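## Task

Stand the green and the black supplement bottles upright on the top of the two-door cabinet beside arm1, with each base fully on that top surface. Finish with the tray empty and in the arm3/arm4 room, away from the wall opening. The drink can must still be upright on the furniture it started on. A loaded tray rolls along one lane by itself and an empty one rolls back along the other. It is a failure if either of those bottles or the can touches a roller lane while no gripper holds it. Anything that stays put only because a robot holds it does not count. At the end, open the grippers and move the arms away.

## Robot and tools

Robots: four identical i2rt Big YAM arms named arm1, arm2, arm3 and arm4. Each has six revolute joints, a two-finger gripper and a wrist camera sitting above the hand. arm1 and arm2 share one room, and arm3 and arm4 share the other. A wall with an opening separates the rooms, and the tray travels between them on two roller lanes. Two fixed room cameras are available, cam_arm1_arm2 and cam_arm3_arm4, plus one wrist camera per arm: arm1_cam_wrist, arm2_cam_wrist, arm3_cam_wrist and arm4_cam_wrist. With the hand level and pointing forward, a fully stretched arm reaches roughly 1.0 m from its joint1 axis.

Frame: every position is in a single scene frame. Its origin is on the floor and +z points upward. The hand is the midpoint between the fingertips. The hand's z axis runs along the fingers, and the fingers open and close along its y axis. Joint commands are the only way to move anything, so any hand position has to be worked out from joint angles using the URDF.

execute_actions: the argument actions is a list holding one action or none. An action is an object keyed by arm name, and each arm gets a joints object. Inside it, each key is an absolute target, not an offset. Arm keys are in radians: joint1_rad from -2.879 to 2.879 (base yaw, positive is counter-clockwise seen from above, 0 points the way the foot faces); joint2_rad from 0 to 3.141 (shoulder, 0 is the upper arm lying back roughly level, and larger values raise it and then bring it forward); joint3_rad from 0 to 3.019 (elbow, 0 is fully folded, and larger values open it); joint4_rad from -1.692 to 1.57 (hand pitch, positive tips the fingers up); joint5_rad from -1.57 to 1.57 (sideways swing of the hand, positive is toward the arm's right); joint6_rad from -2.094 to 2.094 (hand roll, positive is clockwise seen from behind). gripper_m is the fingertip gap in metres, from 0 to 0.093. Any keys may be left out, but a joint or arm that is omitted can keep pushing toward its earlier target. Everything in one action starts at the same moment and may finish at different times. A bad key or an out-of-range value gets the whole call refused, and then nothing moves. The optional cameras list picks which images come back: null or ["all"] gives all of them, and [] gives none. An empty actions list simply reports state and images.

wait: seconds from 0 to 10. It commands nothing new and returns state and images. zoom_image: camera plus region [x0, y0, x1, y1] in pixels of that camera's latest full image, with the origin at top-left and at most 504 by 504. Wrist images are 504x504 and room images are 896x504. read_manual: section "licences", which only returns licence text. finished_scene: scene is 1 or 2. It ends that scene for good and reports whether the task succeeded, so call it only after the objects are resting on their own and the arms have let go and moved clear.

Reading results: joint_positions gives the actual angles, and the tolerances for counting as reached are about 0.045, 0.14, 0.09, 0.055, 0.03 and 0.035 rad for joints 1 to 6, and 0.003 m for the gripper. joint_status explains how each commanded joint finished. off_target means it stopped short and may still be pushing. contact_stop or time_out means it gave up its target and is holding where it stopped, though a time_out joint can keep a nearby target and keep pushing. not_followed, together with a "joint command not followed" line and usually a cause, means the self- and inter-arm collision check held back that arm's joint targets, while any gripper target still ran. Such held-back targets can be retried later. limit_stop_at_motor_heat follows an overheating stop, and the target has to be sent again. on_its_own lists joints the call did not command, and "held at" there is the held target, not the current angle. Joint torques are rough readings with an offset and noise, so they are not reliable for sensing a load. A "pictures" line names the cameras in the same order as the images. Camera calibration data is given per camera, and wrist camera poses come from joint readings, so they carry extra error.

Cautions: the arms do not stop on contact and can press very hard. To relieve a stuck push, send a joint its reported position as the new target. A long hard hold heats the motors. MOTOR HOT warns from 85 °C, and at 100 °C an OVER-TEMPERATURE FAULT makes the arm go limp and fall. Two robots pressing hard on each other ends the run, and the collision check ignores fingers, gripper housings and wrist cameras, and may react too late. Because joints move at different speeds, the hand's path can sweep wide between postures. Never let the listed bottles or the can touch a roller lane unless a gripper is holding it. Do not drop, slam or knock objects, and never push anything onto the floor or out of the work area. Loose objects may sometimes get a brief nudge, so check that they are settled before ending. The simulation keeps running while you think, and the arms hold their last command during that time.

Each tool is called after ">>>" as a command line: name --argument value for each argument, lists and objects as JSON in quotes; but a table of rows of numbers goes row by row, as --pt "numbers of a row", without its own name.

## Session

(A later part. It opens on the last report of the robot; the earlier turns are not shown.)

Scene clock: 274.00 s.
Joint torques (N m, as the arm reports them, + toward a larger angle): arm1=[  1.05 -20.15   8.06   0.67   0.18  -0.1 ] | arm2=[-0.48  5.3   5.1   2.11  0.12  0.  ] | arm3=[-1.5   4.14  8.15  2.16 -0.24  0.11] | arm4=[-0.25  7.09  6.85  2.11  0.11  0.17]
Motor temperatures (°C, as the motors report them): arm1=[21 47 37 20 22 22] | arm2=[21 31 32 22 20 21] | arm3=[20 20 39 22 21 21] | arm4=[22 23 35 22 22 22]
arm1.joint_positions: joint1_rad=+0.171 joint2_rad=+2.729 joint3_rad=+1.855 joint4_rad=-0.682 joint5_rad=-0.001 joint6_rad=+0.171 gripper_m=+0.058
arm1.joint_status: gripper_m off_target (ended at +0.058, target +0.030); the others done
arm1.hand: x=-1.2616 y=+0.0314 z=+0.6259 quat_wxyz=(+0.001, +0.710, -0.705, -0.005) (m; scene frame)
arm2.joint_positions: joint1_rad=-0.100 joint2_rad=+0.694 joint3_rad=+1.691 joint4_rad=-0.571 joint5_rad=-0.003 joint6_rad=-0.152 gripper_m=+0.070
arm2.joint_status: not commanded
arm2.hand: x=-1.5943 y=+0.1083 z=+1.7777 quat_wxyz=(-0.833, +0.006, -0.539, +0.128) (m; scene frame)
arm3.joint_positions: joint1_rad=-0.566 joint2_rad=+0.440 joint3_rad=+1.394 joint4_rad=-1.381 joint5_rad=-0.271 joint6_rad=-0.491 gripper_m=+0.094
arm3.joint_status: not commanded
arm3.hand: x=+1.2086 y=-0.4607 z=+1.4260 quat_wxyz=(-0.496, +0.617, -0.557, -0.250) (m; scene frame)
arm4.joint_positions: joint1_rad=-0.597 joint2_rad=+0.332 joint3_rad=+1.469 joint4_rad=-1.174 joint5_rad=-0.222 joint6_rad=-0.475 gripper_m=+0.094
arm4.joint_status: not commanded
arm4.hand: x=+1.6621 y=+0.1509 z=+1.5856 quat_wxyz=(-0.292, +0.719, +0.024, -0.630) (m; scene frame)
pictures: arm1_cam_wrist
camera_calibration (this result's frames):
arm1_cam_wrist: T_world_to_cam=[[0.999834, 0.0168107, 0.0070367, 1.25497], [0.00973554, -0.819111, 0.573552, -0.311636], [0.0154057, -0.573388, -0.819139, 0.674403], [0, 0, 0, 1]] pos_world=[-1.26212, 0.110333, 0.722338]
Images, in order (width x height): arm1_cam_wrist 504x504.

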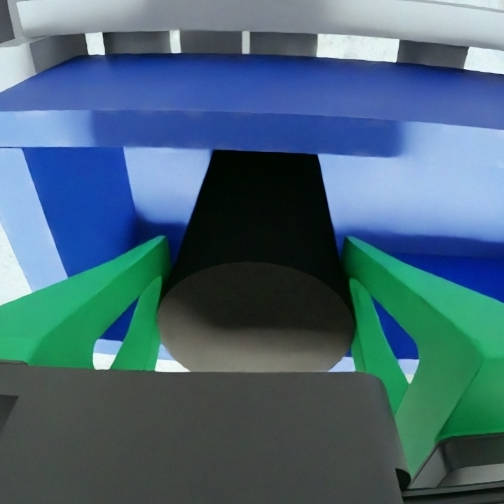

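>>> execute_actions --actions '[{"arm1": {"joints": {"joint2_rad": 2.27, "joint4_rad": -1.14}}}]' --cameras '["arm1_cam_wrist", "cam_arm1_arm2"]'

Scene clock: 316.23 s.
Joint torques (N m, as the arm reports them, + toward a larger angle): arm1=[  1.1  -22.07  10.14   0.27   0.13  -0.07] | arm2=[-0.49  5.31  5.1   2.1   0.11  0.  ] | arm3=[-1.67  5.26  8.4   2.25 -0.21  0.12] | arm4=[0.08 7.47 6.87 2.22 0.08 0.19]
Motor temperatures (°C, as the motors report them): arm1=[21 47 37 20 22 22] | arm2=[21 29 32 22 20 21] | arm3=[20 20 40 22 21 21] | arm4=[22 23 35 22 22 22]
arm1.joint_positions: joint1_rad=+0.171 joint2_rad=+2.279 joint3_rad=+1.862 joint4_rad=-1.133 joint5_rad=-0.001 joint6_rad=+0.171 gripper_m=+0.058
arm1.joint_status: all done
arm1.hand: x=-1.2655 y=+0.0631 z=+0.9176 quat_wxyz=(-0.001, +0.710, -0.705, -0.007) (m; scene frame)
arm2.joint_positions: joint1_rad=-0.100 joint2_rad=+0.694 joint3_rad=+1.691 joint4_rad=-0.571 joint5_rad=-0.003 joint6_rad=-0.152 gripper_m=+0.070
arm2.joint_status: not commanded
arm2.hand: x=-1.5943 y=+0.1083 z=+1.7777 quat_wxyz=(-0.833, +0.006, -0.539, +0.128) (m; scene frame)
arm3.joint_positions: joint1_rad=-0.566 joint2_rad=+0.440 joint3_rad=+1.394 joint4_rad=-1.381 joint5_rad=-0.271 joint6_rad=-0.491 gripper_m=+0.094
arm3.joint_status: not commanded
arm3.hand: x=+1.2086 y=-0.4607 z=+1.4260 quat_wxyz=(-0.496, +0.617, -0.557, -0.250) (m; scene frame)
arm4.joint_positions: joint1_rad=-0.597 joint2_rad=+0.332 joint3_rad=+1.469 joint4_rad=-1.174 joint5_rad=-0.222 joint6_rad=-0.475 gripper_m=+0.094
arm4.joint_status: not commanded
arm4.hand: x=+1.6621 y=+0.1509 z=+1.5856 quat_wxyz=(-0.292, +0.719, +0.024, -0.630) (m; scene frame)
pictures: arm1_cam_wrist, cam_arm1_arm2
camera_calibration (this result's frames):
arm1_cam_wrist: T_world_to_cam=[[0.999841, 0.0167393, 0.00611535, 1.2572], [0.0102877, -0.822328, 0.56892, -0.447744], [0.0145522, -0.568767, -0.82237, 0.933244], [0, 0, 0, 1]] pos_world=[-1.26597, 0.141561, 1.01451]
Images, in order (width x height): arm1_cam_wrist 504x504, cam_arm1_arm2 896x504.

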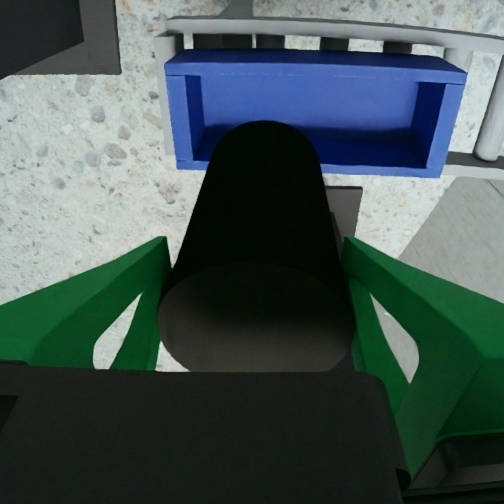

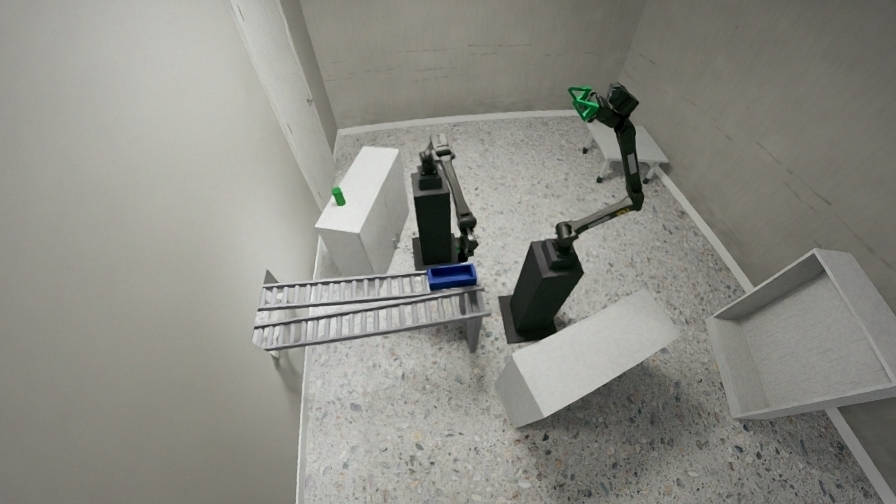

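>>> execute_actions --actions '[{"arm1": {"joints": {"joint1_rad": -1.38, "joint5_rad": -0.045}}, "arm2": {"joints": {"joint2_rad": 2.69}}}]' --cameras '["arm1_cam_wrist", "arm2_cam_wrist", "cam_arm1_arm2"]'

Scene clock: 340.33 s.
Joint torques (N m, as the arm reports them, + toward a larger angle): arm1=[  2.16 -22.24  10.25   0.28   0.06  -0.08] | arm2=[ -0.74 -17.21   5.09   0.67   0.1   -0.01] | arm3=[-1.39  4.17  8.14  2.04 -0.19  0.15] | arm4=[0.01 7.27 6.74 2.11 0.1  0.19]
Motor temperatures (°C, as the motors report them): arm1=[21 49 38 20 22 22] | arm2=[21 29 32 22 20 21] | arm3=[20 20 40 22 21 21] | arm4=[22 23 35 22 22 22]
arm1.joint_positions: joint1_rad=-1.389 joint2_rad=+2.279 joint3_rad=+1.862 joint4_rad=-1.129 joint5_rad=-0.043 joint6_rad=+0.173 gripper_m=+0.058
arm1.joint_status: all done
arm1.hand: x=-0.4847 y=-0.4659 z=+0.9196 quat_wxyz=(-0.006, +0.009, -1.000, -0.018) (m; scene frame)
arm2.joint_positions: joint1_rad=-0.100 joint2_rad=+2.702 joint3_rad=+1.677 joint4_rad=-0.571 joint5_rad=-0.003 joint6_rad=-0.152 gripper_m=+0.070
arm2.joint_status: all done
arm2.hand: x=-1.2126 y=+0.0402 z=+0.5912 quat_wxyz=(+0.010, +0.002, -1.000, +0.002) (m; scene frame)
arm3.joint_positions: joint1_rad=-0.566 joint2_rad=+0.440 joint3_rad=+1.394 joint4_rad=-1.381 joint5_rad=-0.271 joint6_rad=-0.491 gripper_m=+0.094
arm3.joint_status: not commanded
arm3.hand: x=+1.2086 y=-0.4607 z=+1.4260 quat_wxyz=(-0.496, +0.617, -0.557, -0.250) (m; scene frame)
arm4.joint_positions: joint1_rad=-0.597 joint2_rad=+0.332 joint3_rad=+1.469 joint4_rad=-1.174 joint5_rad=-0.222 joint6_rad=-0.475 gripper_m=+0.094
arm4.joint_status: not commanded
arm4.hand: x=+1.6621 y=+0.1509 z=+1.5856 quat_wxyz=(-0.292, +0.719, +0.024, -0.630) (m; scene frame)
pictures: arm1_cam_wrist, arm2_cam_wrist, cam_arm1_arm2
camera_calibration (this result's frames):
arm1_cam_wrist: T_world_to_cam=[[0.0276134, -0.999393, -0.0212335, -0.434199], [-0.822802, -0.0347865, 0.567263, -0.927293], [-0.567657, 0.00180691, -0.823263, 0.607147], [0, 0, 0, 1]] pos_world=[-0.406337, -0.46729, 1.01664]
arm2_cam_wrist: T_world_to_cam=[[0.00239928, -0.999994, 0.00231727, 0.0396096], [-0.795467, -0.000504295, 0.605996, -1.31859], [-0.605992, -0.00329726, -0.795464, -0.140502], [0, 0, 0, 1]] pos_world=[-1.13413, 0.0384812, 0.687203]
Images, in order (width x height): arm1_cam_wrist 504x504, arm2_cam_wrist 504x504, cam_arm1_arm2 896x504.

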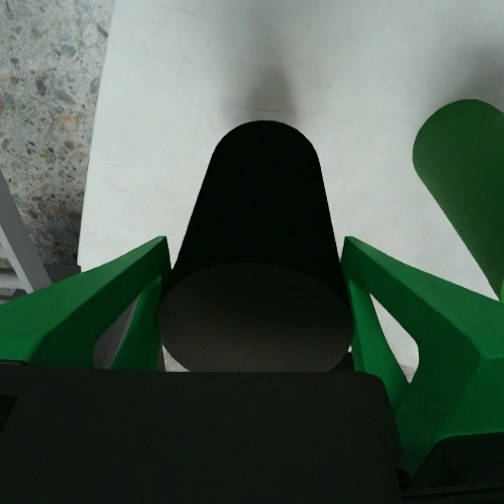

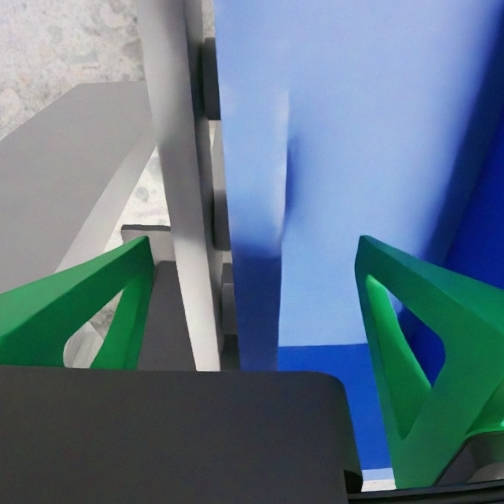

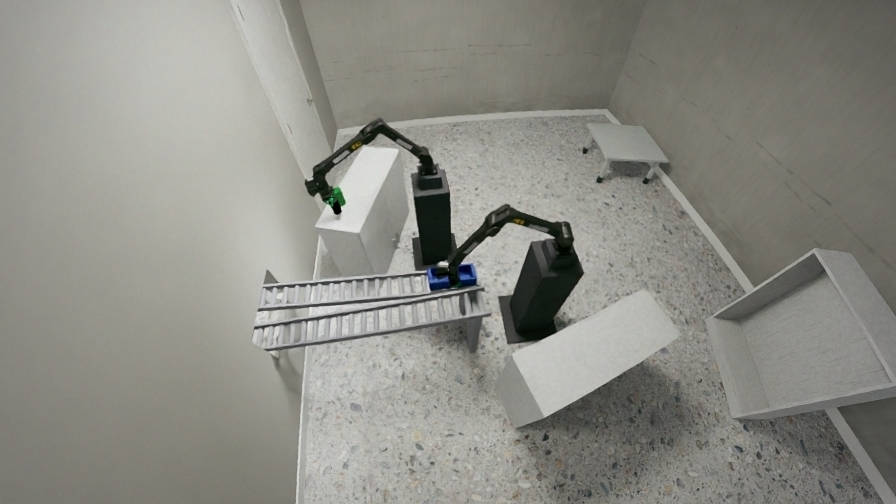

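>>> execute_actions --actions '[{"arm1": {"joints": {"joint2_rad": 2.36, "joint4_rad": -1.045}}, "arm2": {"joints": {"gripper_m": 0.0}}}]' --cameras '["arm1_cam_wrist", "arm2_cam_wrist", "cam_arm1_arm2"]'

Scene clock: 363.13 s.
Joint torques (N m, as the arm reports them, + toward a larger angle): arm1=[  1.76 -22.32   9.88   0.91   0.1   -0.12] | arm2=[ -0.76 -17.47   5.08   0.68   0.08   0.02] | arm3=[-1.23  4.51  8.33  2.09 -0.21  0.1 ] | arm4=[0.46 7.12 6.81 2.1  0.13 0.17]
Motor temperatures (°C, as the motors report them): arm1=[21 50 39 20 22 22] | arm2=[21 35 31 22 20 21] | arm3=[20 20 40 22 21 21] | arm4=[22 24 35 22 22 22]
arm1.joint_positions: joint1_rad=-1.389 joint2_rad=+2.363 joint3_rad=+1.862 joint4_rad=-1.052 joint5_rad=-0.044 joint6_rad=+0.173 gripper_m=+0.058
arm1.joint_status: all done
arm1.hand: x=-0.4814 y=-0.4655 z=+0.8650 quat_wxyz=(-0.003, +0.009, -1.000, -0.018) (m; scene frame)
arm2.joint_positions: joint1_rad=-0.100 joint2_rad=+2.702 joint3_rad=+1.677 joint4_rad=-0.571 joint5_rad=-0.003 joint6_rad=-0.154 gripper_m=+0.011
arm2.joint_status: gripper_m off_target (ended at +0.011, target +0.000)
arm2.hand: x=-1.2126 y=+0.0402 z=+0.5912 quat_wxyz=(+0.010, +0.003, -1.000, +0.002) (m; scene frame)
arm3.joint_positions: joint1_rad=-0.566 joint2_rad=+0.440 joint3_rad=+1.394 joint4_rad=-1.381 joint5_rad=-0.271 joint6_rad=-0.491 gripper_m=+0.094
arm3.joint_status: not commanded
arm3.hand: x=+1.2086 y=-0.4607 z=+1.4260 quat_wxyz=(-0.496, +0.617, -0.557, -0.250) (m; scene frame)
arm4.joint_positions: joint1_rad=-0.597 joint2_rad=+0.332 joint3_rad=+1.469 joint4_rad=-1.174 joint5_rad=-0.222 joint6_rad=-0.475 gripper_m=+0.094
arm4.joint_status: not commanded
arm4.hand: x=+1.6621 y=+0.1509 z=+1.5856 quat_wxyz=(-0.292, +0.719, +0.024, -0.630) (m; scene frame)
pictures: arm1_cam_wrist, arm2_cam_wrist, cam_arm1_arm2
camera_calibration (this result's frames):
arm1_cam_wrist: T_world_to_cam=[[0.0274472, -0.999387, -0.0217502, -0.434672], [-0.819223, -0.0349568, 0.572409, -0.896392], [-0.572818, 0.00210725, -0.81968, 0.55862], [0, 0, 0, 1]] pos_world=[-0.402427, -0.466918, 0.961538]
arm2_cam_wrist: T_world_to_cam=[[0.00468769, -0.999986, 0.00227299, 0.0424104], [-0.795459, -0.00235145, 0.606003, -1.31851], [-0.60599, -0.00464882, -0.795459, -0.140448], [0, 0, 0, 1]] pos_world=[-1.13413, 0.0386565, 0.687202]
Images, in order (width x height): arm1_cam_wrist 504x504, arm2_cam_wrist 504x504, cam_arm1_arm2 896x504.

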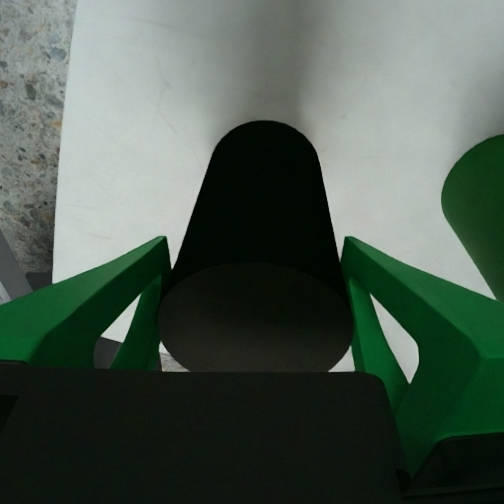

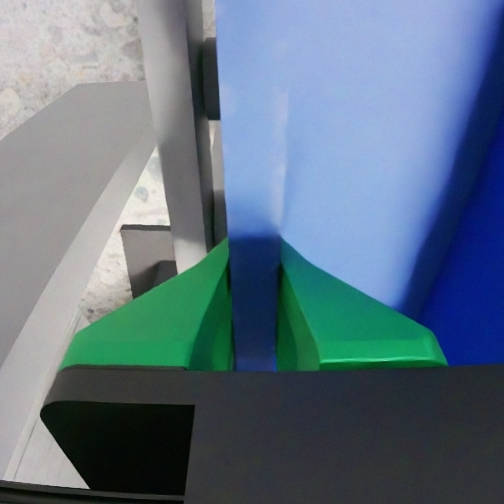

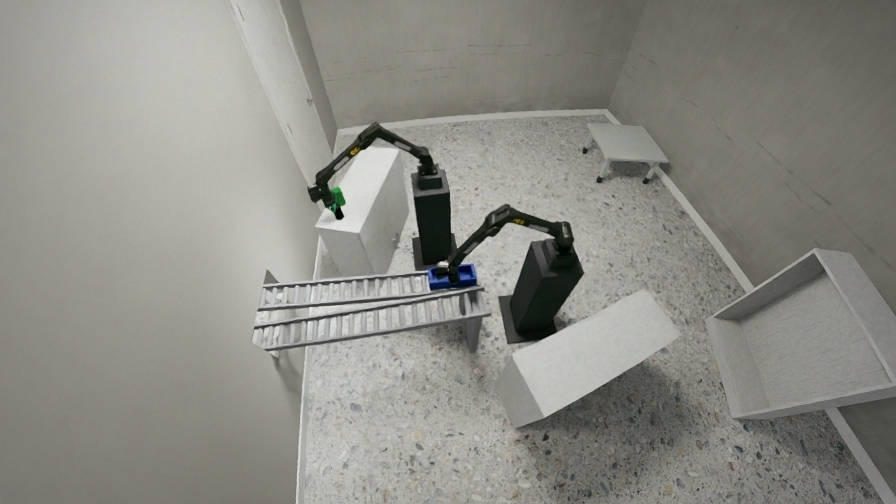

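>>> execute_actions --actions '[{"arm1": {"joints": {"joint2_rad": 2.39}}, "arm2": {"joints": {"joint2_rad": 2.40, "joint3_rad": 1.90, "joint4_rad": -1.20}}}]' --cameras '["arm1_cam_wrist", "arm2_cam_wrist", "cam_arm1_arm2"]'

Scene clock: 381.57 s.
Joint torques (N m, as the arm reports them, + toward a larger angle): arm1=[  2.58 -19.23   9.87   0.69   0.08  -0.1 ] | arm2=[ -0.78 -19.1    7.63  -0.05   0.08   0.02] | arm3=[-0.54  4.16  8.08  1.81 -0.18  0.12] | arm4=[0.01 7.05 6.77 2.21 0.09 0.15]
Motor temperatures (°C, as the motors report them): arm1=[21 50 39 20 22 22] | arm2=[21 37 32 22 20 21] | arm3=[20 20 40 22 21 21] | arm4=[22 24 35 22 22 22]
arm1.joint_positions: joint1_rad=-1.389 joint2_rad=+2.364 joint3_rad=+1.862 joint4_rad=-1.052 joint5_rad=-0.044 joint6_rad=+0.173 gripper_m=+0.058
arm1.joint_status: all done
arm1.hand: x=-0.4815 y=-0.4655 z=+0.8645 quat_wxyz=(-0.002, +0.009, -1.000, -0.018) (m; scene frame)
arm2.joint_positions: joint1_rad=-0.100 joint2_rad=+2.418 joint3_rad=+1.885 joint4_rad=-1.192 joint5_rad=-0.003 joint6_rad=-0.154 gripper_m=+0.011
arm2.joint_status: all done
arm2.hand: x=-1.1581 y=+0.0343 z=+0.8269 quat_wxyz=(+0.074, +0.003, -0.997, -0.008) (m; scene frame)
arm3.joint_positions: joint1_rad=-0.566 joint2_rad=+0.440 joint3_rad=+1.394 joint4_rad=-1.381 joint5_rad=-0.271 joint6_rad=-0.491 gripper_m=+0.094
arm3.joint_status: not commanded
arm3.hand: x=+1.2086 y=-0.4607 z=+1.4260 quat_wxyz=(-0.496, +0.617, -0.557, -0.250) (m; scene frame)
arm4.joint_positions: joint1_rad=-0.597 joint2_rad=+0.332 joint3_rad=+1.469 joint4_rad=-1.174 joint5_rad=-0.222 joint6_rad=-0.475 gripper_m=+0.094
arm4.joint_status: not commanded
arm4.hand: x=+1.6621 y=+0.1509 z=+1.5856 quat_wxyz=(-0.292, +0.719, +0.024, -0.630) (m; scene frame)
pictures: arm1_cam_wrist, arm2_cam_wrist, cam_arm1_arm2
camera_calibration (this result's frames):
arm1_cam_wrist: T_world_to_cam=[[0.0274242, -0.99939, -0.0216266, -0.434834], [-0.818794, -0.0348686, 0.573027, -0.896526], [-0.573432, 0.00199291, -0.819251, 0.557398], [0, 0, 0, 1]] pos_world=[-0.402515, -0.46694, 0.960979]
arm2_cam_wrist: T_world_to_cam=[[0.00290021, -0.999845, -0.0173436, 0.0498592], [-0.71168, -0.0142477, 0.702359, -1.4003], [-0.702498, 0.0103061, -0.711611, -0.10158], [0, 0, 0, 1]] pos_world=[-1.06807, 0.0309475, 0.91209]
Images, in order (width x height): arm1_cam_wrist 504x504, arm2_cam_wrist 504x504, cam_arm1_arm2 896x504.

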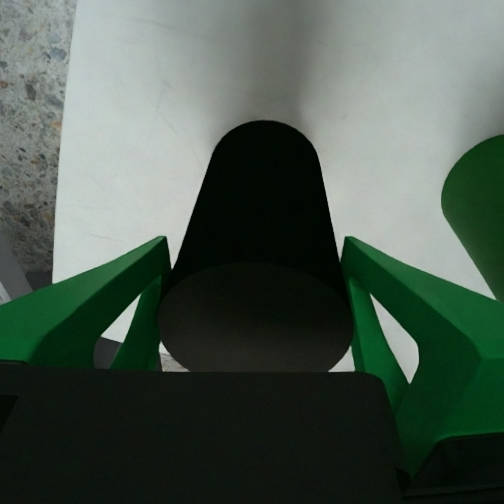

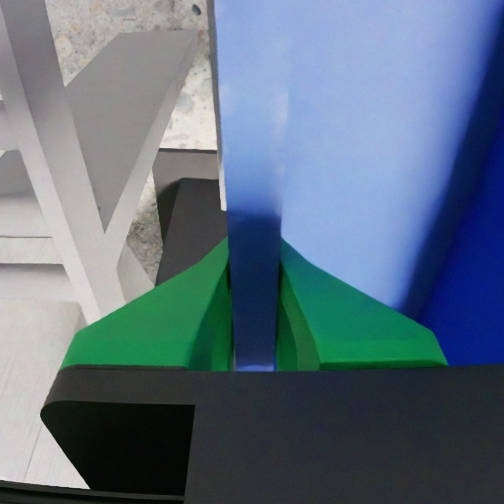

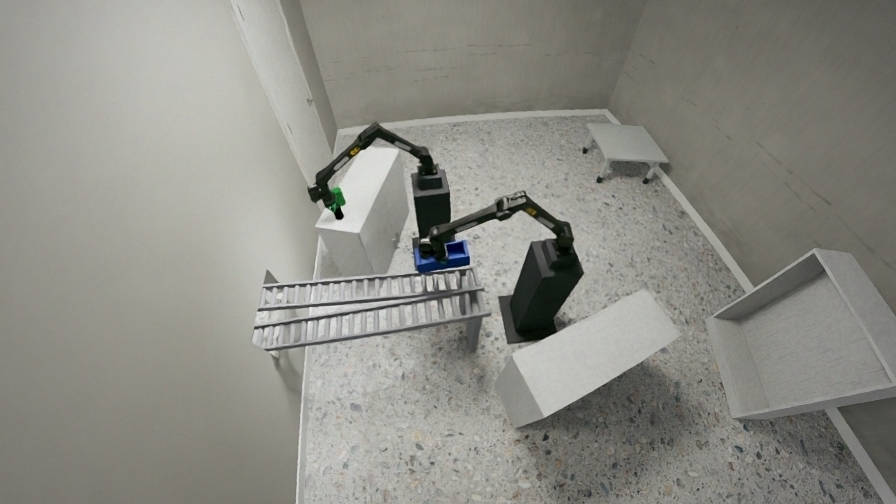

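>>> execute_actions --actions '[{"arm1": {"joints": {"joint2_rad": 2.41}}, "arm2": {"joints": {"joint1_rad": 0.32, "joint6_rad": 0.278}}}]' --cameras '["arm1_cam_wrist", "arm2_cam_wrist", "cam_arm1_arm2"]'

Scene clock: 388.13 s.
Joint torques (N m, as the arm reports them, + toward a larger angle): arm1=[  2.23 -18.62   9.79   0.76   0.09  -0.09] | arm2=[ -1.62 -19.2    7.55  -0.05   0.12   0.21] | arm3=[-1.98  3.59  8.09  2.11 -0.2   0.08] | arm4=[-0.46  7.06  6.77  2.13  0.09  0.16]
Motor temperatures (°C, as the motors report them): arm1=[21 50 39 20 22 22] | arm2=[21 38 32 22 20 21] | arm3=[20 20 40 22 21 21] | arm4=[22 24 35 22 22 22]
arm1.joint_positions: joint1_rad=-1.389 joint2_rad=+2.365 joint3_rad=+1.862 joint4_rad=-1.052 joint5_rad=-0.044 joint6_rad=+0.173 gripper_m=+0.058
arm1.joint_status: all done
arm1.hand: x=-0.4817 y=-0.4656 z=+0.8640 quat_wxyz=(-0.002, +0.009, -1.000, -0.018) (m; scene frame)
arm2.joint_positions: joint1_rad=+0.324 joint2_rad=+2.418 joint3_rad=+1.885 joint4_rad=-1.192 joint5_rad=-0.002 joint6_rad=+0.268 gripper_m=+0.011
arm2.joint_status: all done
arm2.hand: x=-1.1754 y=+0.3036 z=+0.8240 quat_wxyz=(+0.072, +0.003, -0.997, +0.025) (m; scene frame)
arm3.joint_positions: joint1_rad=-0.566 joint2_rad=+0.440 joint3_rad=+1.394 joint4_rad=-1.381 joint5_rad=-0.271 joint6_rad=-0.491 gripper_m=+0.094
arm3.joint_status: not commanded
arm3.hand: x=+1.2086 y=-0.4607 z=+1.4260 quat_wxyz=(-0.496, +0.617, -0.557, -0.250) (m; scene frame)
arm4.joint_positions: joint1_rad=-0.597 joint2_rad=+0.332 joint3_rad=+1.469 joint4_rad=-1.174 joint5_rad=-0.222 joint6_rad=-0.475 gripper_m=+0.094
arm4.joint_status: not commanded
arm4.hand: x=+1.6621 y=+0.1509 z=+1.5856 quat_wxyz=(-0.292, +0.719, +0.024, -0.630) (m; scene frame)
pictures: arm1_cam_wrist, arm2_cam_wrist, cam_arm1_arm2
camera_calibration (this result's frames):
arm1_cam_wrist: T_world_to_cam=[[0.0274012, -0.999393, -0.0215029, -0.434995], [-0.818365, -0.0347803, 0.573645, -0.896659], [-0.574045, 0.00187864, -0.818821, 0.556177], [0, 0, 0, 1]] pos_world=[-0.402604, -0.466962, 0.96042]
arm2_cam_wrist: T_world_to_cam=[[0.00901126, -0.998827, 0.0475744, 0.272487], [-0.713893, 0.0268881, 0.699739, -1.41964], [-0.700197, -0.0402686, -0.712813, -0.0994118], [0, 0, 0, 1]] pos_world=[-1.08553, 0.306335, 0.90955]
Images, in order (width x height): arm1_cam_wrist 504x504, arm2_cam_wrist 504x504, cam_arm1_arm2 896x504.

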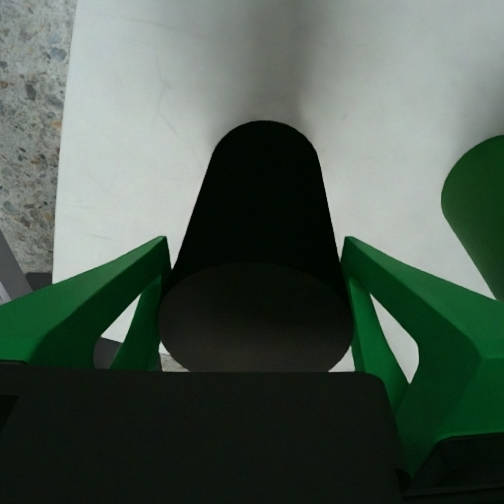

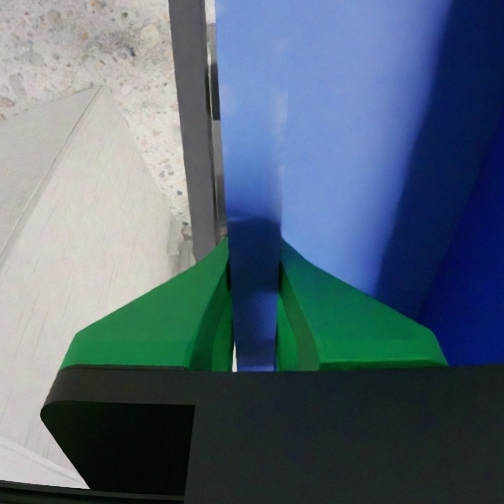

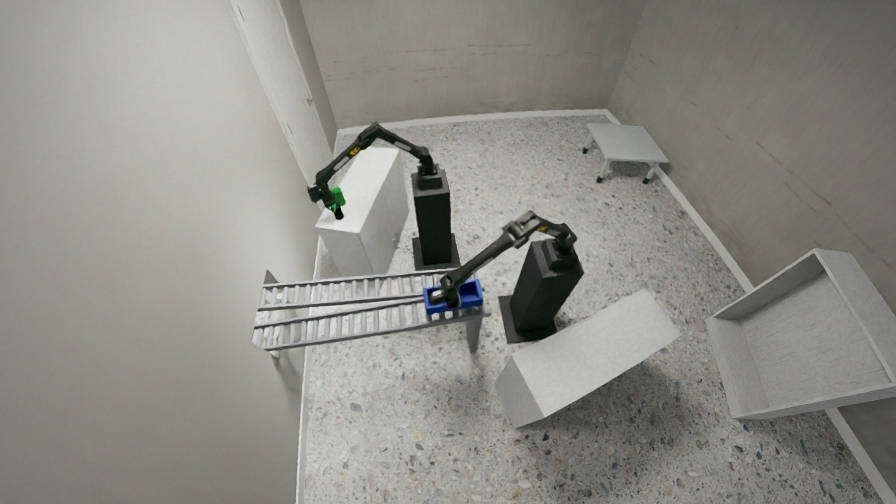

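>>> execute_actions --actions '[]' --cameras '[]'

Scene clock: 390.77 s.
Joint torques (N m, as the arm reports them, + toward a larger angle): arm1=[  2.59 -18.22   9.86   0.7    0.07  -0.09] | arm2=[ -1.55 -19.19   7.55  -0.05   0.11   0.21] | arm3=[-1.1   4.81  8.27  2.08 -0.17  0.1 ] | arm4=[-0.29  7.46  6.87  2.02  0.12  0.17]
Motor temperatures (°C, as the motors report them): arm1=[21 49 39 20 22 22] | arm2=[21 38 32 22 20 21] | arm3=[20 20 40 22 21 21] | arm4=[22 24 35 22 22 22]
arm1.joint_positions: joint1_rad=-1.389 joint2_rad=+2.365 joint3_rad=+1.862 joint4_rad=-1.052 joint5_rad=-0.044 joint6_rad=+0.173 gripper_m=+0.058
arm1.joint_status: all done
arm1.hand: x=-0.4817 y=-0.4656 z=+0.8640 quat_wxyz=(-0.002, +0.009, -1.000, -0.018) (m; scene frame)
arm2.joint_positions: joint1_rad=+0.324 joint2_rad=+2.418 joint3_rad=+1.885 joint4_rad=-1.192 joint5_rad=-0.002 joint6_rad=+0.268 gripper_m=+0.011
arm2.joint_status: all done
arm2.hand: x=-1.1754 y=+0.3036 z=+0.8240 quat_wxyz=(+0.072, +0.003, -0.997, +0.025) (m; scene frame)
arm3.joint_positions: joint1_rad=-0.566 joint2_rad=+0.440 joint3_rad=+1.394 joint4_rad=-1.381 joint5_rad=-0.271 joint6_rad=-0.491 gripper_m=+0.094
arm3.joint_status: not commanded
arm3.hand: x=+1.2086 y=-0.4607 z=+1.4260 quat_wxyz=(-0.496, +0.617, -0.557, -0.250) (m; scene frame)
arm4.joint_positions: joint1_rad=-0.597 joint2_rad=+0.332 joint3_rad=+1.469 joint4_rad=-1.174 joint5_rad=-0.222 joint6_rad=-0.475 gripper_m=+0.094
arm4.joint_status: not commanded
arm4.hand: x=+1.6621 y=+0.1509 z=+1.5856 quat_wxyz=(-0.292, +0.719, +0.024, -0.630) (m; scene frame)
pictures: none
No camera images: the call's "cameras" was empty. Leave "cameras" out to get every camera's image.

>>> execute_actions --actions '[{"arm1": {"joints": {"gripper_m": 0.093, "joint2_rad": 2.36}}, "arm2": {"joints": {"joint2_rad": 2.52, "joint4_rad": -1.055}}}]' --cameras '["arm1_cam_wrist", "arm2_cam_wrist", "cam_arm1_arm2"]'

Scene clock: 400.07 s.
Joint torques (N m, as the arm reports them, + toward a larger angle): arm1=[  2.1  -21.52   9.72   0.68   0.08  -0.07] | arm2=[ -1.55 -18.2    7.17   0.64   0.15   0.19] | arm3=[-2.03  3.78  8.43  2.14 -0.21  0.13] | arm4=[-0.09  7.46  6.79  2.19  0.11  0.18]
Motor temperatures (°C, as the motors report them): arm1=[21 49 39 20 22 22] | arm2=[21 39 33 22 20 21] | arm3=[20 20 40 22 21 21] | arm4=[22 24 35 22 22 22]
arm1.joint_positions: joint1_rad=-1.389 joint2_rad=+2.365 joint3_rad=+1.862 joint4_rad=-1.052 joint5_rad=-0.044 joint6_rad=+0.173 gripper_m=+0.093
arm1.joint_status: all done
arm1.hand: x=-0.4817 y=-0.4656 z=+0.8640 quat_wxyz=(-0.002, +0.009, -1.000, -0.018) (m; scene frame)
arm2.joint_positions: joint1_rad=+0.323 joint2_rad=+2.521 joint3_rad=+1.885 joint4_rad=-1.060 joint5_rad=-0.003 joint6_rad=+0.270 gripper_m=+0.011
arm2.joint_status: all done
arm2.hand: x=-1.1710 y=+0.3036 z=+0.7552 quat_wxyz=(+0.058, +0.002, -0.998, +0.021) (m; scene frame)
arm3.joint_positions: joint1_rad=-0.566 joint2_rad=+0.440 joint3_rad=+1.394 joint4_rad=-1.381 joint5_rad=-0.271 joint6_rad=-0.491 gripper_m=+0.094
arm3.joint_status: not commanded
arm3.hand: x=+1.2086 y=-0.4607 z=+1.4260 quat_wxyz=(-0.496, +0.617, -0.557, -0.250) (m; scene frame)
arm4.joint_positions: joint1_rad=-0.597 joint2_rad=+0.332 joint3_rad=+1.469 joint4_rad=-1.174 joint5_rad=-0.222 joint6_rad=-0.475 gripper_m=+0.094
arm4.joint_status: not commanded
arm4.hand: x=+1.6621 y=+0.1509 z=+1.5856 quat_wxyz=(-0.292, +0.719, +0.024, -0.630) (m; scene frame)
pictures: arm1_cam_wrist, arm2_cam_wrist, cam_arm1_arm2
camera_calibration (this result's frames):
arm1_cam_wrist: T_world_to_cam=[[0.0273987, -0.999401, -0.0211266, -0.43539], [-0.818406, -0.0345622, 0.573599, -0.896528], [-0.573986, 0.00157424, -0.818863, 0.556105], [0, 0, 0, 1]] pos_world=[-0.402599, -0.466991, 0.960424]
arm2_cam_wrist: T_world_to_cam=[[0.00538484, -0.999204, 0.0395156, 0.277726], [-0.732752, 0.0229474, 0.680109, -1.3744], [-0.680475, -0.0326174, -0.732045, -0.110173], [0, 0, 0, 1]] pos_world=[-1.08356, 0.305451, 0.843113]
Images, in order (width x height): arm1_cam_wrist 504x504, arm2_cam_wrist 504x504, cam_arm1_arm2 896x504.

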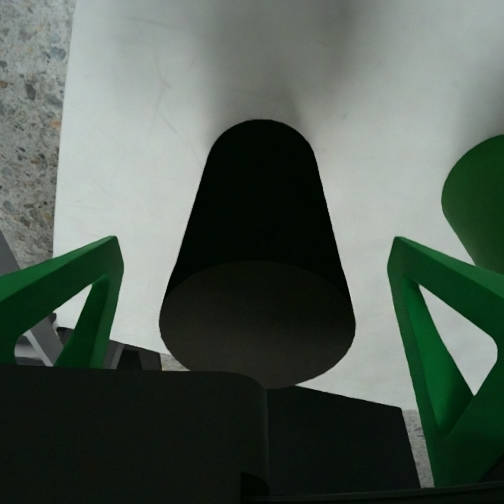

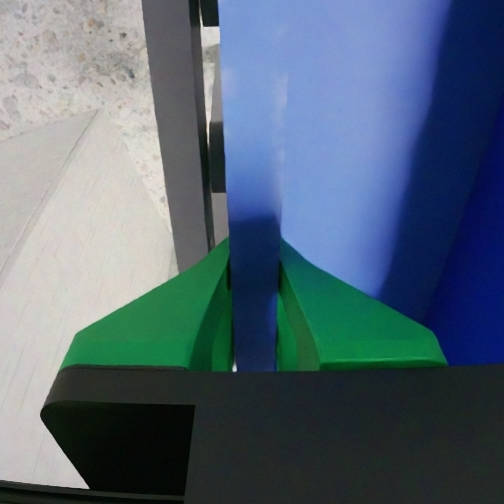

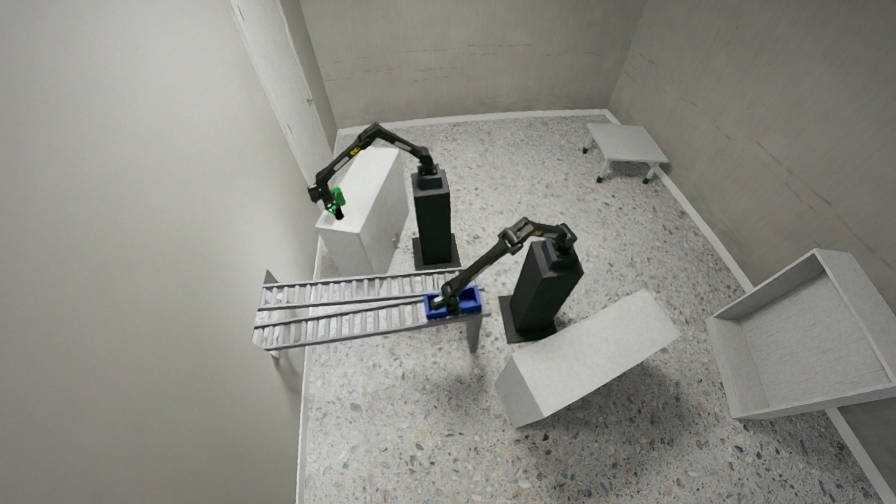

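>>> execute_actions --actions '[{"arm1": {"joints": {"joint2_rad": 2.19}}, "arm2": {"joints": {"gripper_m": 0.045, "joint2_rad": 2.33}}}]' --cameras '["arm1_cam_wrist", "arm2_cam_wrist", "cam_arm1_arm2"]'

Scene clock: 405.63 s.
Joint torques (N m, as the arm reports them, + toward a larger angle): arm1=[  2.25 -19.04  10.77   1.02   0.07  -0.09] | arm2=[ -1.45 -16.47   8.2    1.09   0.09   0.18] | arm3=[-1.5   4.69  8.22  2.1  -0.19  0.07] | arm4=[-0.02  7.52  6.87  2.34  0.1   0.2 ]
Motor temperatures (°C, as the motors report them): arm1=[21 50 39 20 22 22] | arm2=[21 39 33 22 20 21] | arm3=[20 20 40 22 21 21] | arm4=[22 24 35 22 22 22]
arm1.joint_positions: joint1_rad=-1.389 joint2_rad=+2.165 joint3_rad=+1.862 joint4_rad=-1.052 joint5_rad=-0.044 joint6_rad=+0.173 gripper_m=+0.093
arm1.joint_status: all done
arm1.hand: x=-0.4525 y=-0.4588 z=+0.9981 quat_wxyz=(-0.100, +0.011, -0.994, -0.036) (m; scene frame)
arm2.joint_positions: joint1_rad=+0.323 joint2_rad=+2.314 joint3_rad=+1.885 joint4_rad=-1.060 joint5_rad=-0.001 joint6_rad=+0.270 gripper_m=+0.045
arm2.joint_status: all done
arm2.hand: x=-1.1238 y=+0.3183 z=+0.8906 quat_wxyz=(-0.042, +0.003, -0.999, -0.007) (m; scene frame)
arm3.joint_positions: joint1_rad=-0.566 joint2_rad=+0.440 joint3_rad=+1.394 joint4_rad=-1.381 joint5_rad=-0.271 joint6_rad=-0.491 gripper_m=+0.094
arm3.joint_status: not commanded
arm3.hand: x=+1.2086 y=-0.4607 z=+1.4260 quat_wxyz=(-0.496, +0.617, -0.557, -0.250) (m; scene frame)
arm4.joint_positions: joint1_rad=-0.597 joint2_rad=+0.332 joint3_rad=+1.469 joint4_rad=-1.174 joint5_rad=-0.222 joint6_rad=-0.475 gripper_m=+0.094
arm4.joint_status: not commanded
arm4.hand: x=+1.6621 y=+0.1509 z=+1.5856 quat_wxyz=(-0.292, +0.719, +0.024, -0.630) (m; scene frame)
pictures: arm1_cam_wrist, arm2_cam_wrist, cam_arm1_arm2
camera_calibration (this result's frames):
arm1_cam_wrist: T_world_to_cam=[[0.0364301, -0.997948, -0.0526584, -0.390299], [-0.914172, -0.0545649, 0.401638, -0.830213], [-0.403687, 0.0335071, -0.914283, 0.869611], [0, 0, 0, 1]] pos_world=[-0.393688, -0.463937, 1.10796]
arm2_cam_wrist: T_world_to_cam=[[0.00487649, -0.999881, -0.0146075, 0.334601], [-0.85359, -0.0117717, 0.520813, -1.41511], [-0.520923, 0.00992909, -0.853546, 0.295585], [0, 0, 0, 1]] pos_world=[-1.05558, 0.314968, 0.994192]
Images, in order (width x height): arm1_cam_wrist 504x504, arm2_cam_wrist 504x504, cam_arm1_arm2 896x504.

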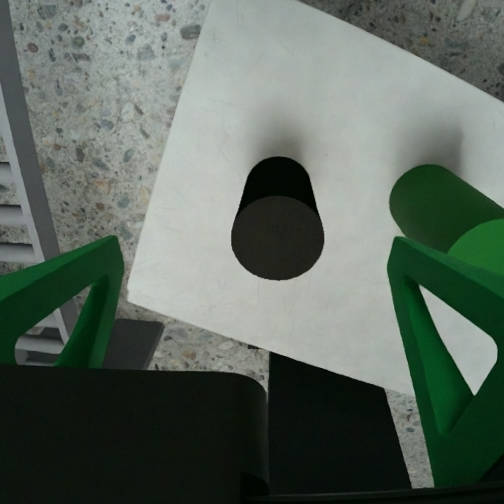

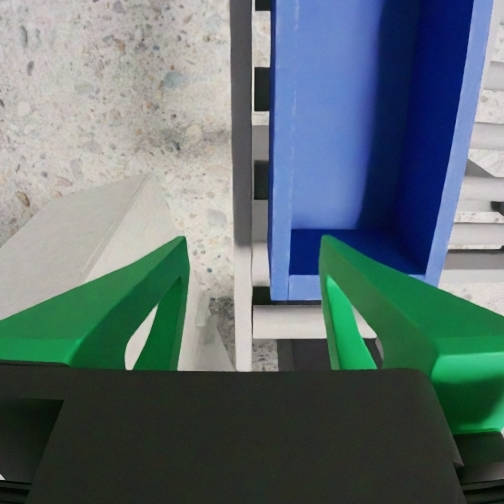

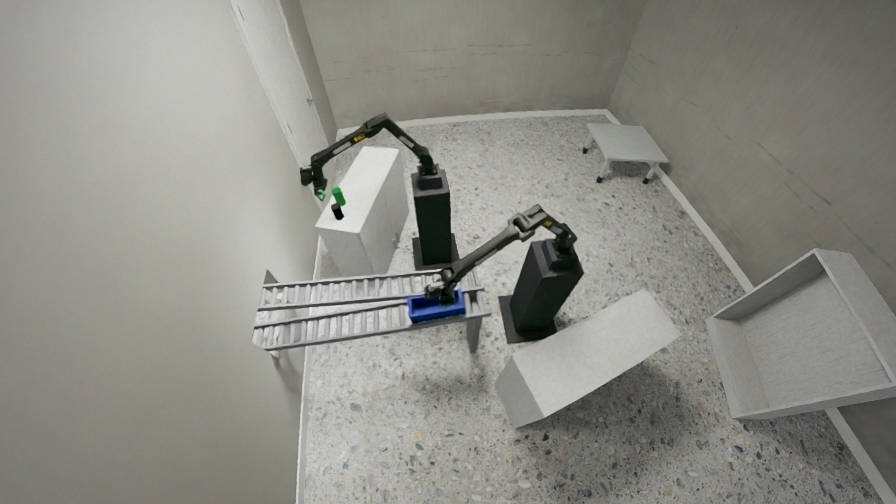

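>>> wait --seconds 10

Scene clock: 419.13 s.
Joint torques (N m, as the arm reports them, + toward a larger angle): arm1=[  2.26 -19.31  11.04   1.07   0.05  -0.09] | arm2=[ -1.47 -16.64   8.26   1.08   0.09   0.17] | arm3=[-1.19  4.37  8.38  2.11 -0.21  0.09] | arm4=[-0.66  7.2   6.92  2.3   0.09  0.2 ]
Motor temperatures (°C, as the motors report them): arm1=[21 49 40 20 22 22] | arm2=[21 39 34 22 20 21] | arm3=[20 20 40 22 21 21] | arm4=[22 24 35 22 22 22]
arm1.joint_positions: joint1_rad=-1.389 joint2_rad=+2.165 joint3_rad=+1.862 joint4_rad=-1.052 joint5_rad=-0.044 joint6_rad=+0.173 gripper_m=+0.093
arm1.joint_status: all done
arm1.hand: x=-0.4525 y=-0.4588 z=+0.9981 quat_wxyz=(-0.100, +0.011, -0.994, -0.036) (m; scene frame)
arm2.joint_positions: joint1_rad=+0.323 joint2_rad=+2.314 joint3_rad=+1.885 joint4_rad=-1.060 joint5_rad=-0.001 joint6_rad=+0.270 gripper_m=+0.045
arm2.joint_status: all done
arm2.hand: x=-1.1238 y=+0.3183 z=+0.8906 quat_wxyz=(-0.042, +0.003, -0.999, -0.007) (m; scene frame)
arm3.joint_positions: joint1_rad=-0.566 joint2_rad=+0.440 joint3_rad=+1.394 joint4_rad=-1.381 joint5_rad=-0.271 joint6_rad=-0.491 gripper_m=+0.094
arm3.joint_status: not commanded
arm3.hand: x=+1.2086 y=-0.4607 z=+1.4260 quat_wxyz=(-0.496, +0.617, -0.557, -0.250) (m; scene frame)
arm4.joint_positions: joint1_rad=-0.597 joint2_rad=+0.332 joint3_rad=+1.469 joint4_rad=-1.174 joint5_rad=-0.222 joint6_rad=-0.475 gripper_m=+0.094
arm4.joint_status: not commanded
arm4.hand: x=+1.6621 y=+0.1509 z=+1.5856 quat_wxyz=(-0.292, +0.719, +0.024, -0.630) (m; scene frame)
wait: 10.00 s; at rest from the start
pictures: arm1_cam_wrist, arm2_cam_wrist, arm3_cam_wrist, arm4_cam_wrist, cam_arm1_arm2, cam_arm3_arm4
camera_calibration (this result's frames):
arm1_cam_wrist: T_world_to_cam=[[0.0364301, -0.997948, -0.0526584, -0.390299], [-0.914172, -0.0545649, 0.401638, -0.830213], [-0.403687, 0.0335071, -0.914283, 0.869611], [0, 0, 0, 1]] pos_world=[-0.393688, -0.463937, 1.10796]
arm2_cam_wrist: T_world_to_cam=[[0.00487649, -0.999881, -0.0146075, 0.334601], [-0.85359, -0.0117717, 0.520813, -1.41511], [-0.520923, 0.00992909, -0.853546, 0.295585], [0, 0, 0, 1]] pos_world=[-1.05558, 0.314968, 0.994192]
arm3_cam_wrist: T_world_to_cam=[[0.939246, -0.108671, 0.325587, -1.65133], [0.0599762, -0.882006, -0.467406, 0.189216], [0.337963, 0.458537, -0.821903, 1.09963], [0, 0, 0, 1]] pos_world=[1.16803, -0.516781, 1.52988]
arm4_cam_wrist: T_world_to_cam=[[0.343544, 0.821973, 0.454244, -1.41677], [0.698774, 0.0994269, -0.708399, -0.0503062], [-0.627449, 0.560781, -0.540216, 1.94108], [0, 0, 0, 1]] pos_world=[1.73981, 0.0810287, 1.65653]
Images, in order (width x height): arm1_cam_wrist 504x504, arm2_cam_wrist 504x504, arm3_cam_wrist 504x504, arm4_cam_wrist 504x504, cam_arm1_arm2 896x504, cam_arm3_arm4 896x504.

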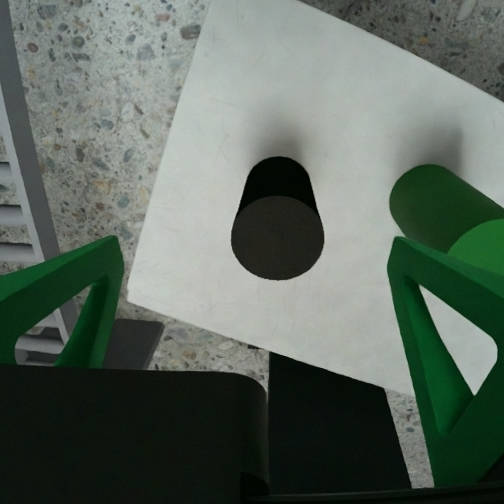

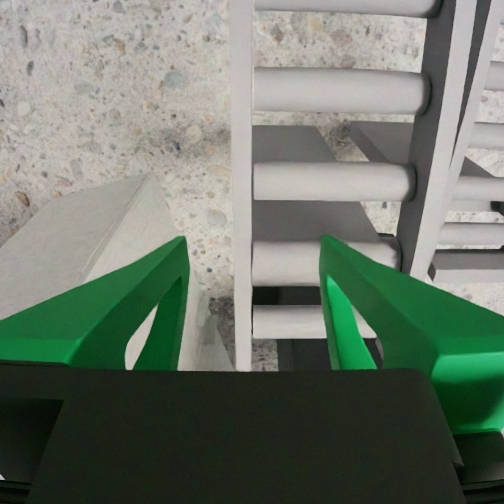

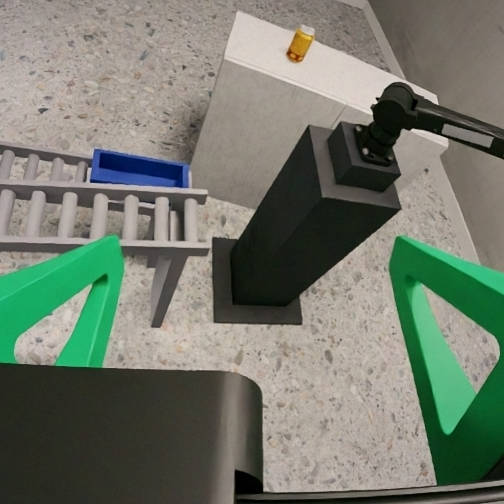

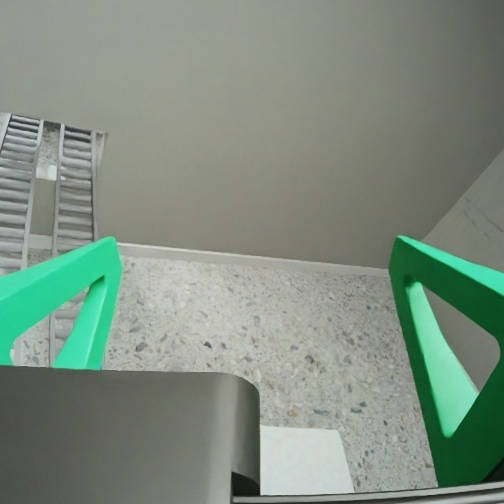

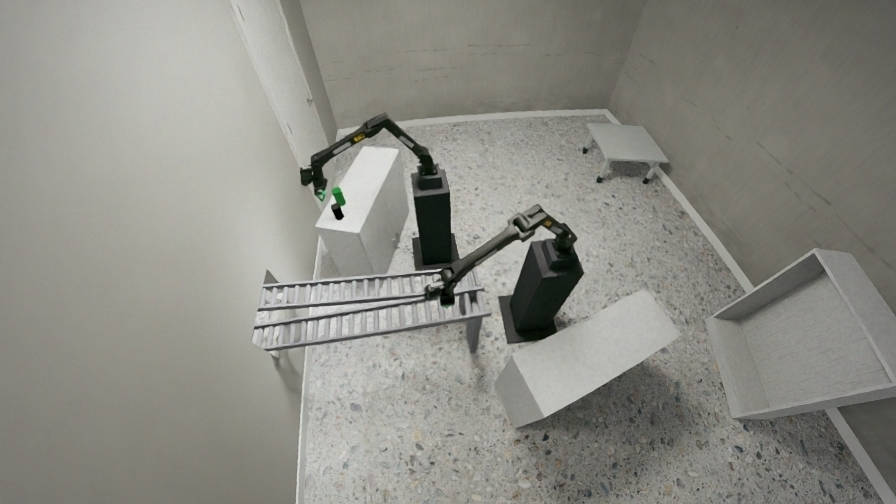

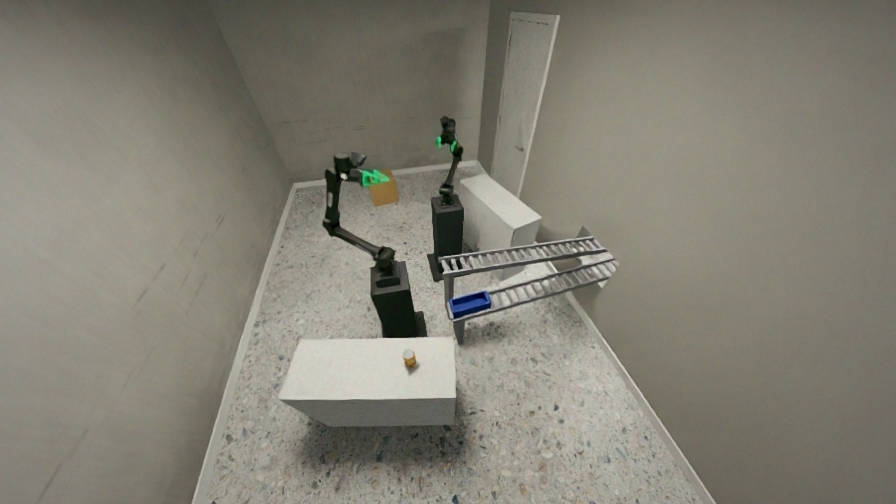

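The tray has reached the end of the return lane in the arm3/arm4 room. Both bottles are standing on the cabinet, and the can has not been touched.

>>> finished_scene --scene 2

The scene is finished: the task was done.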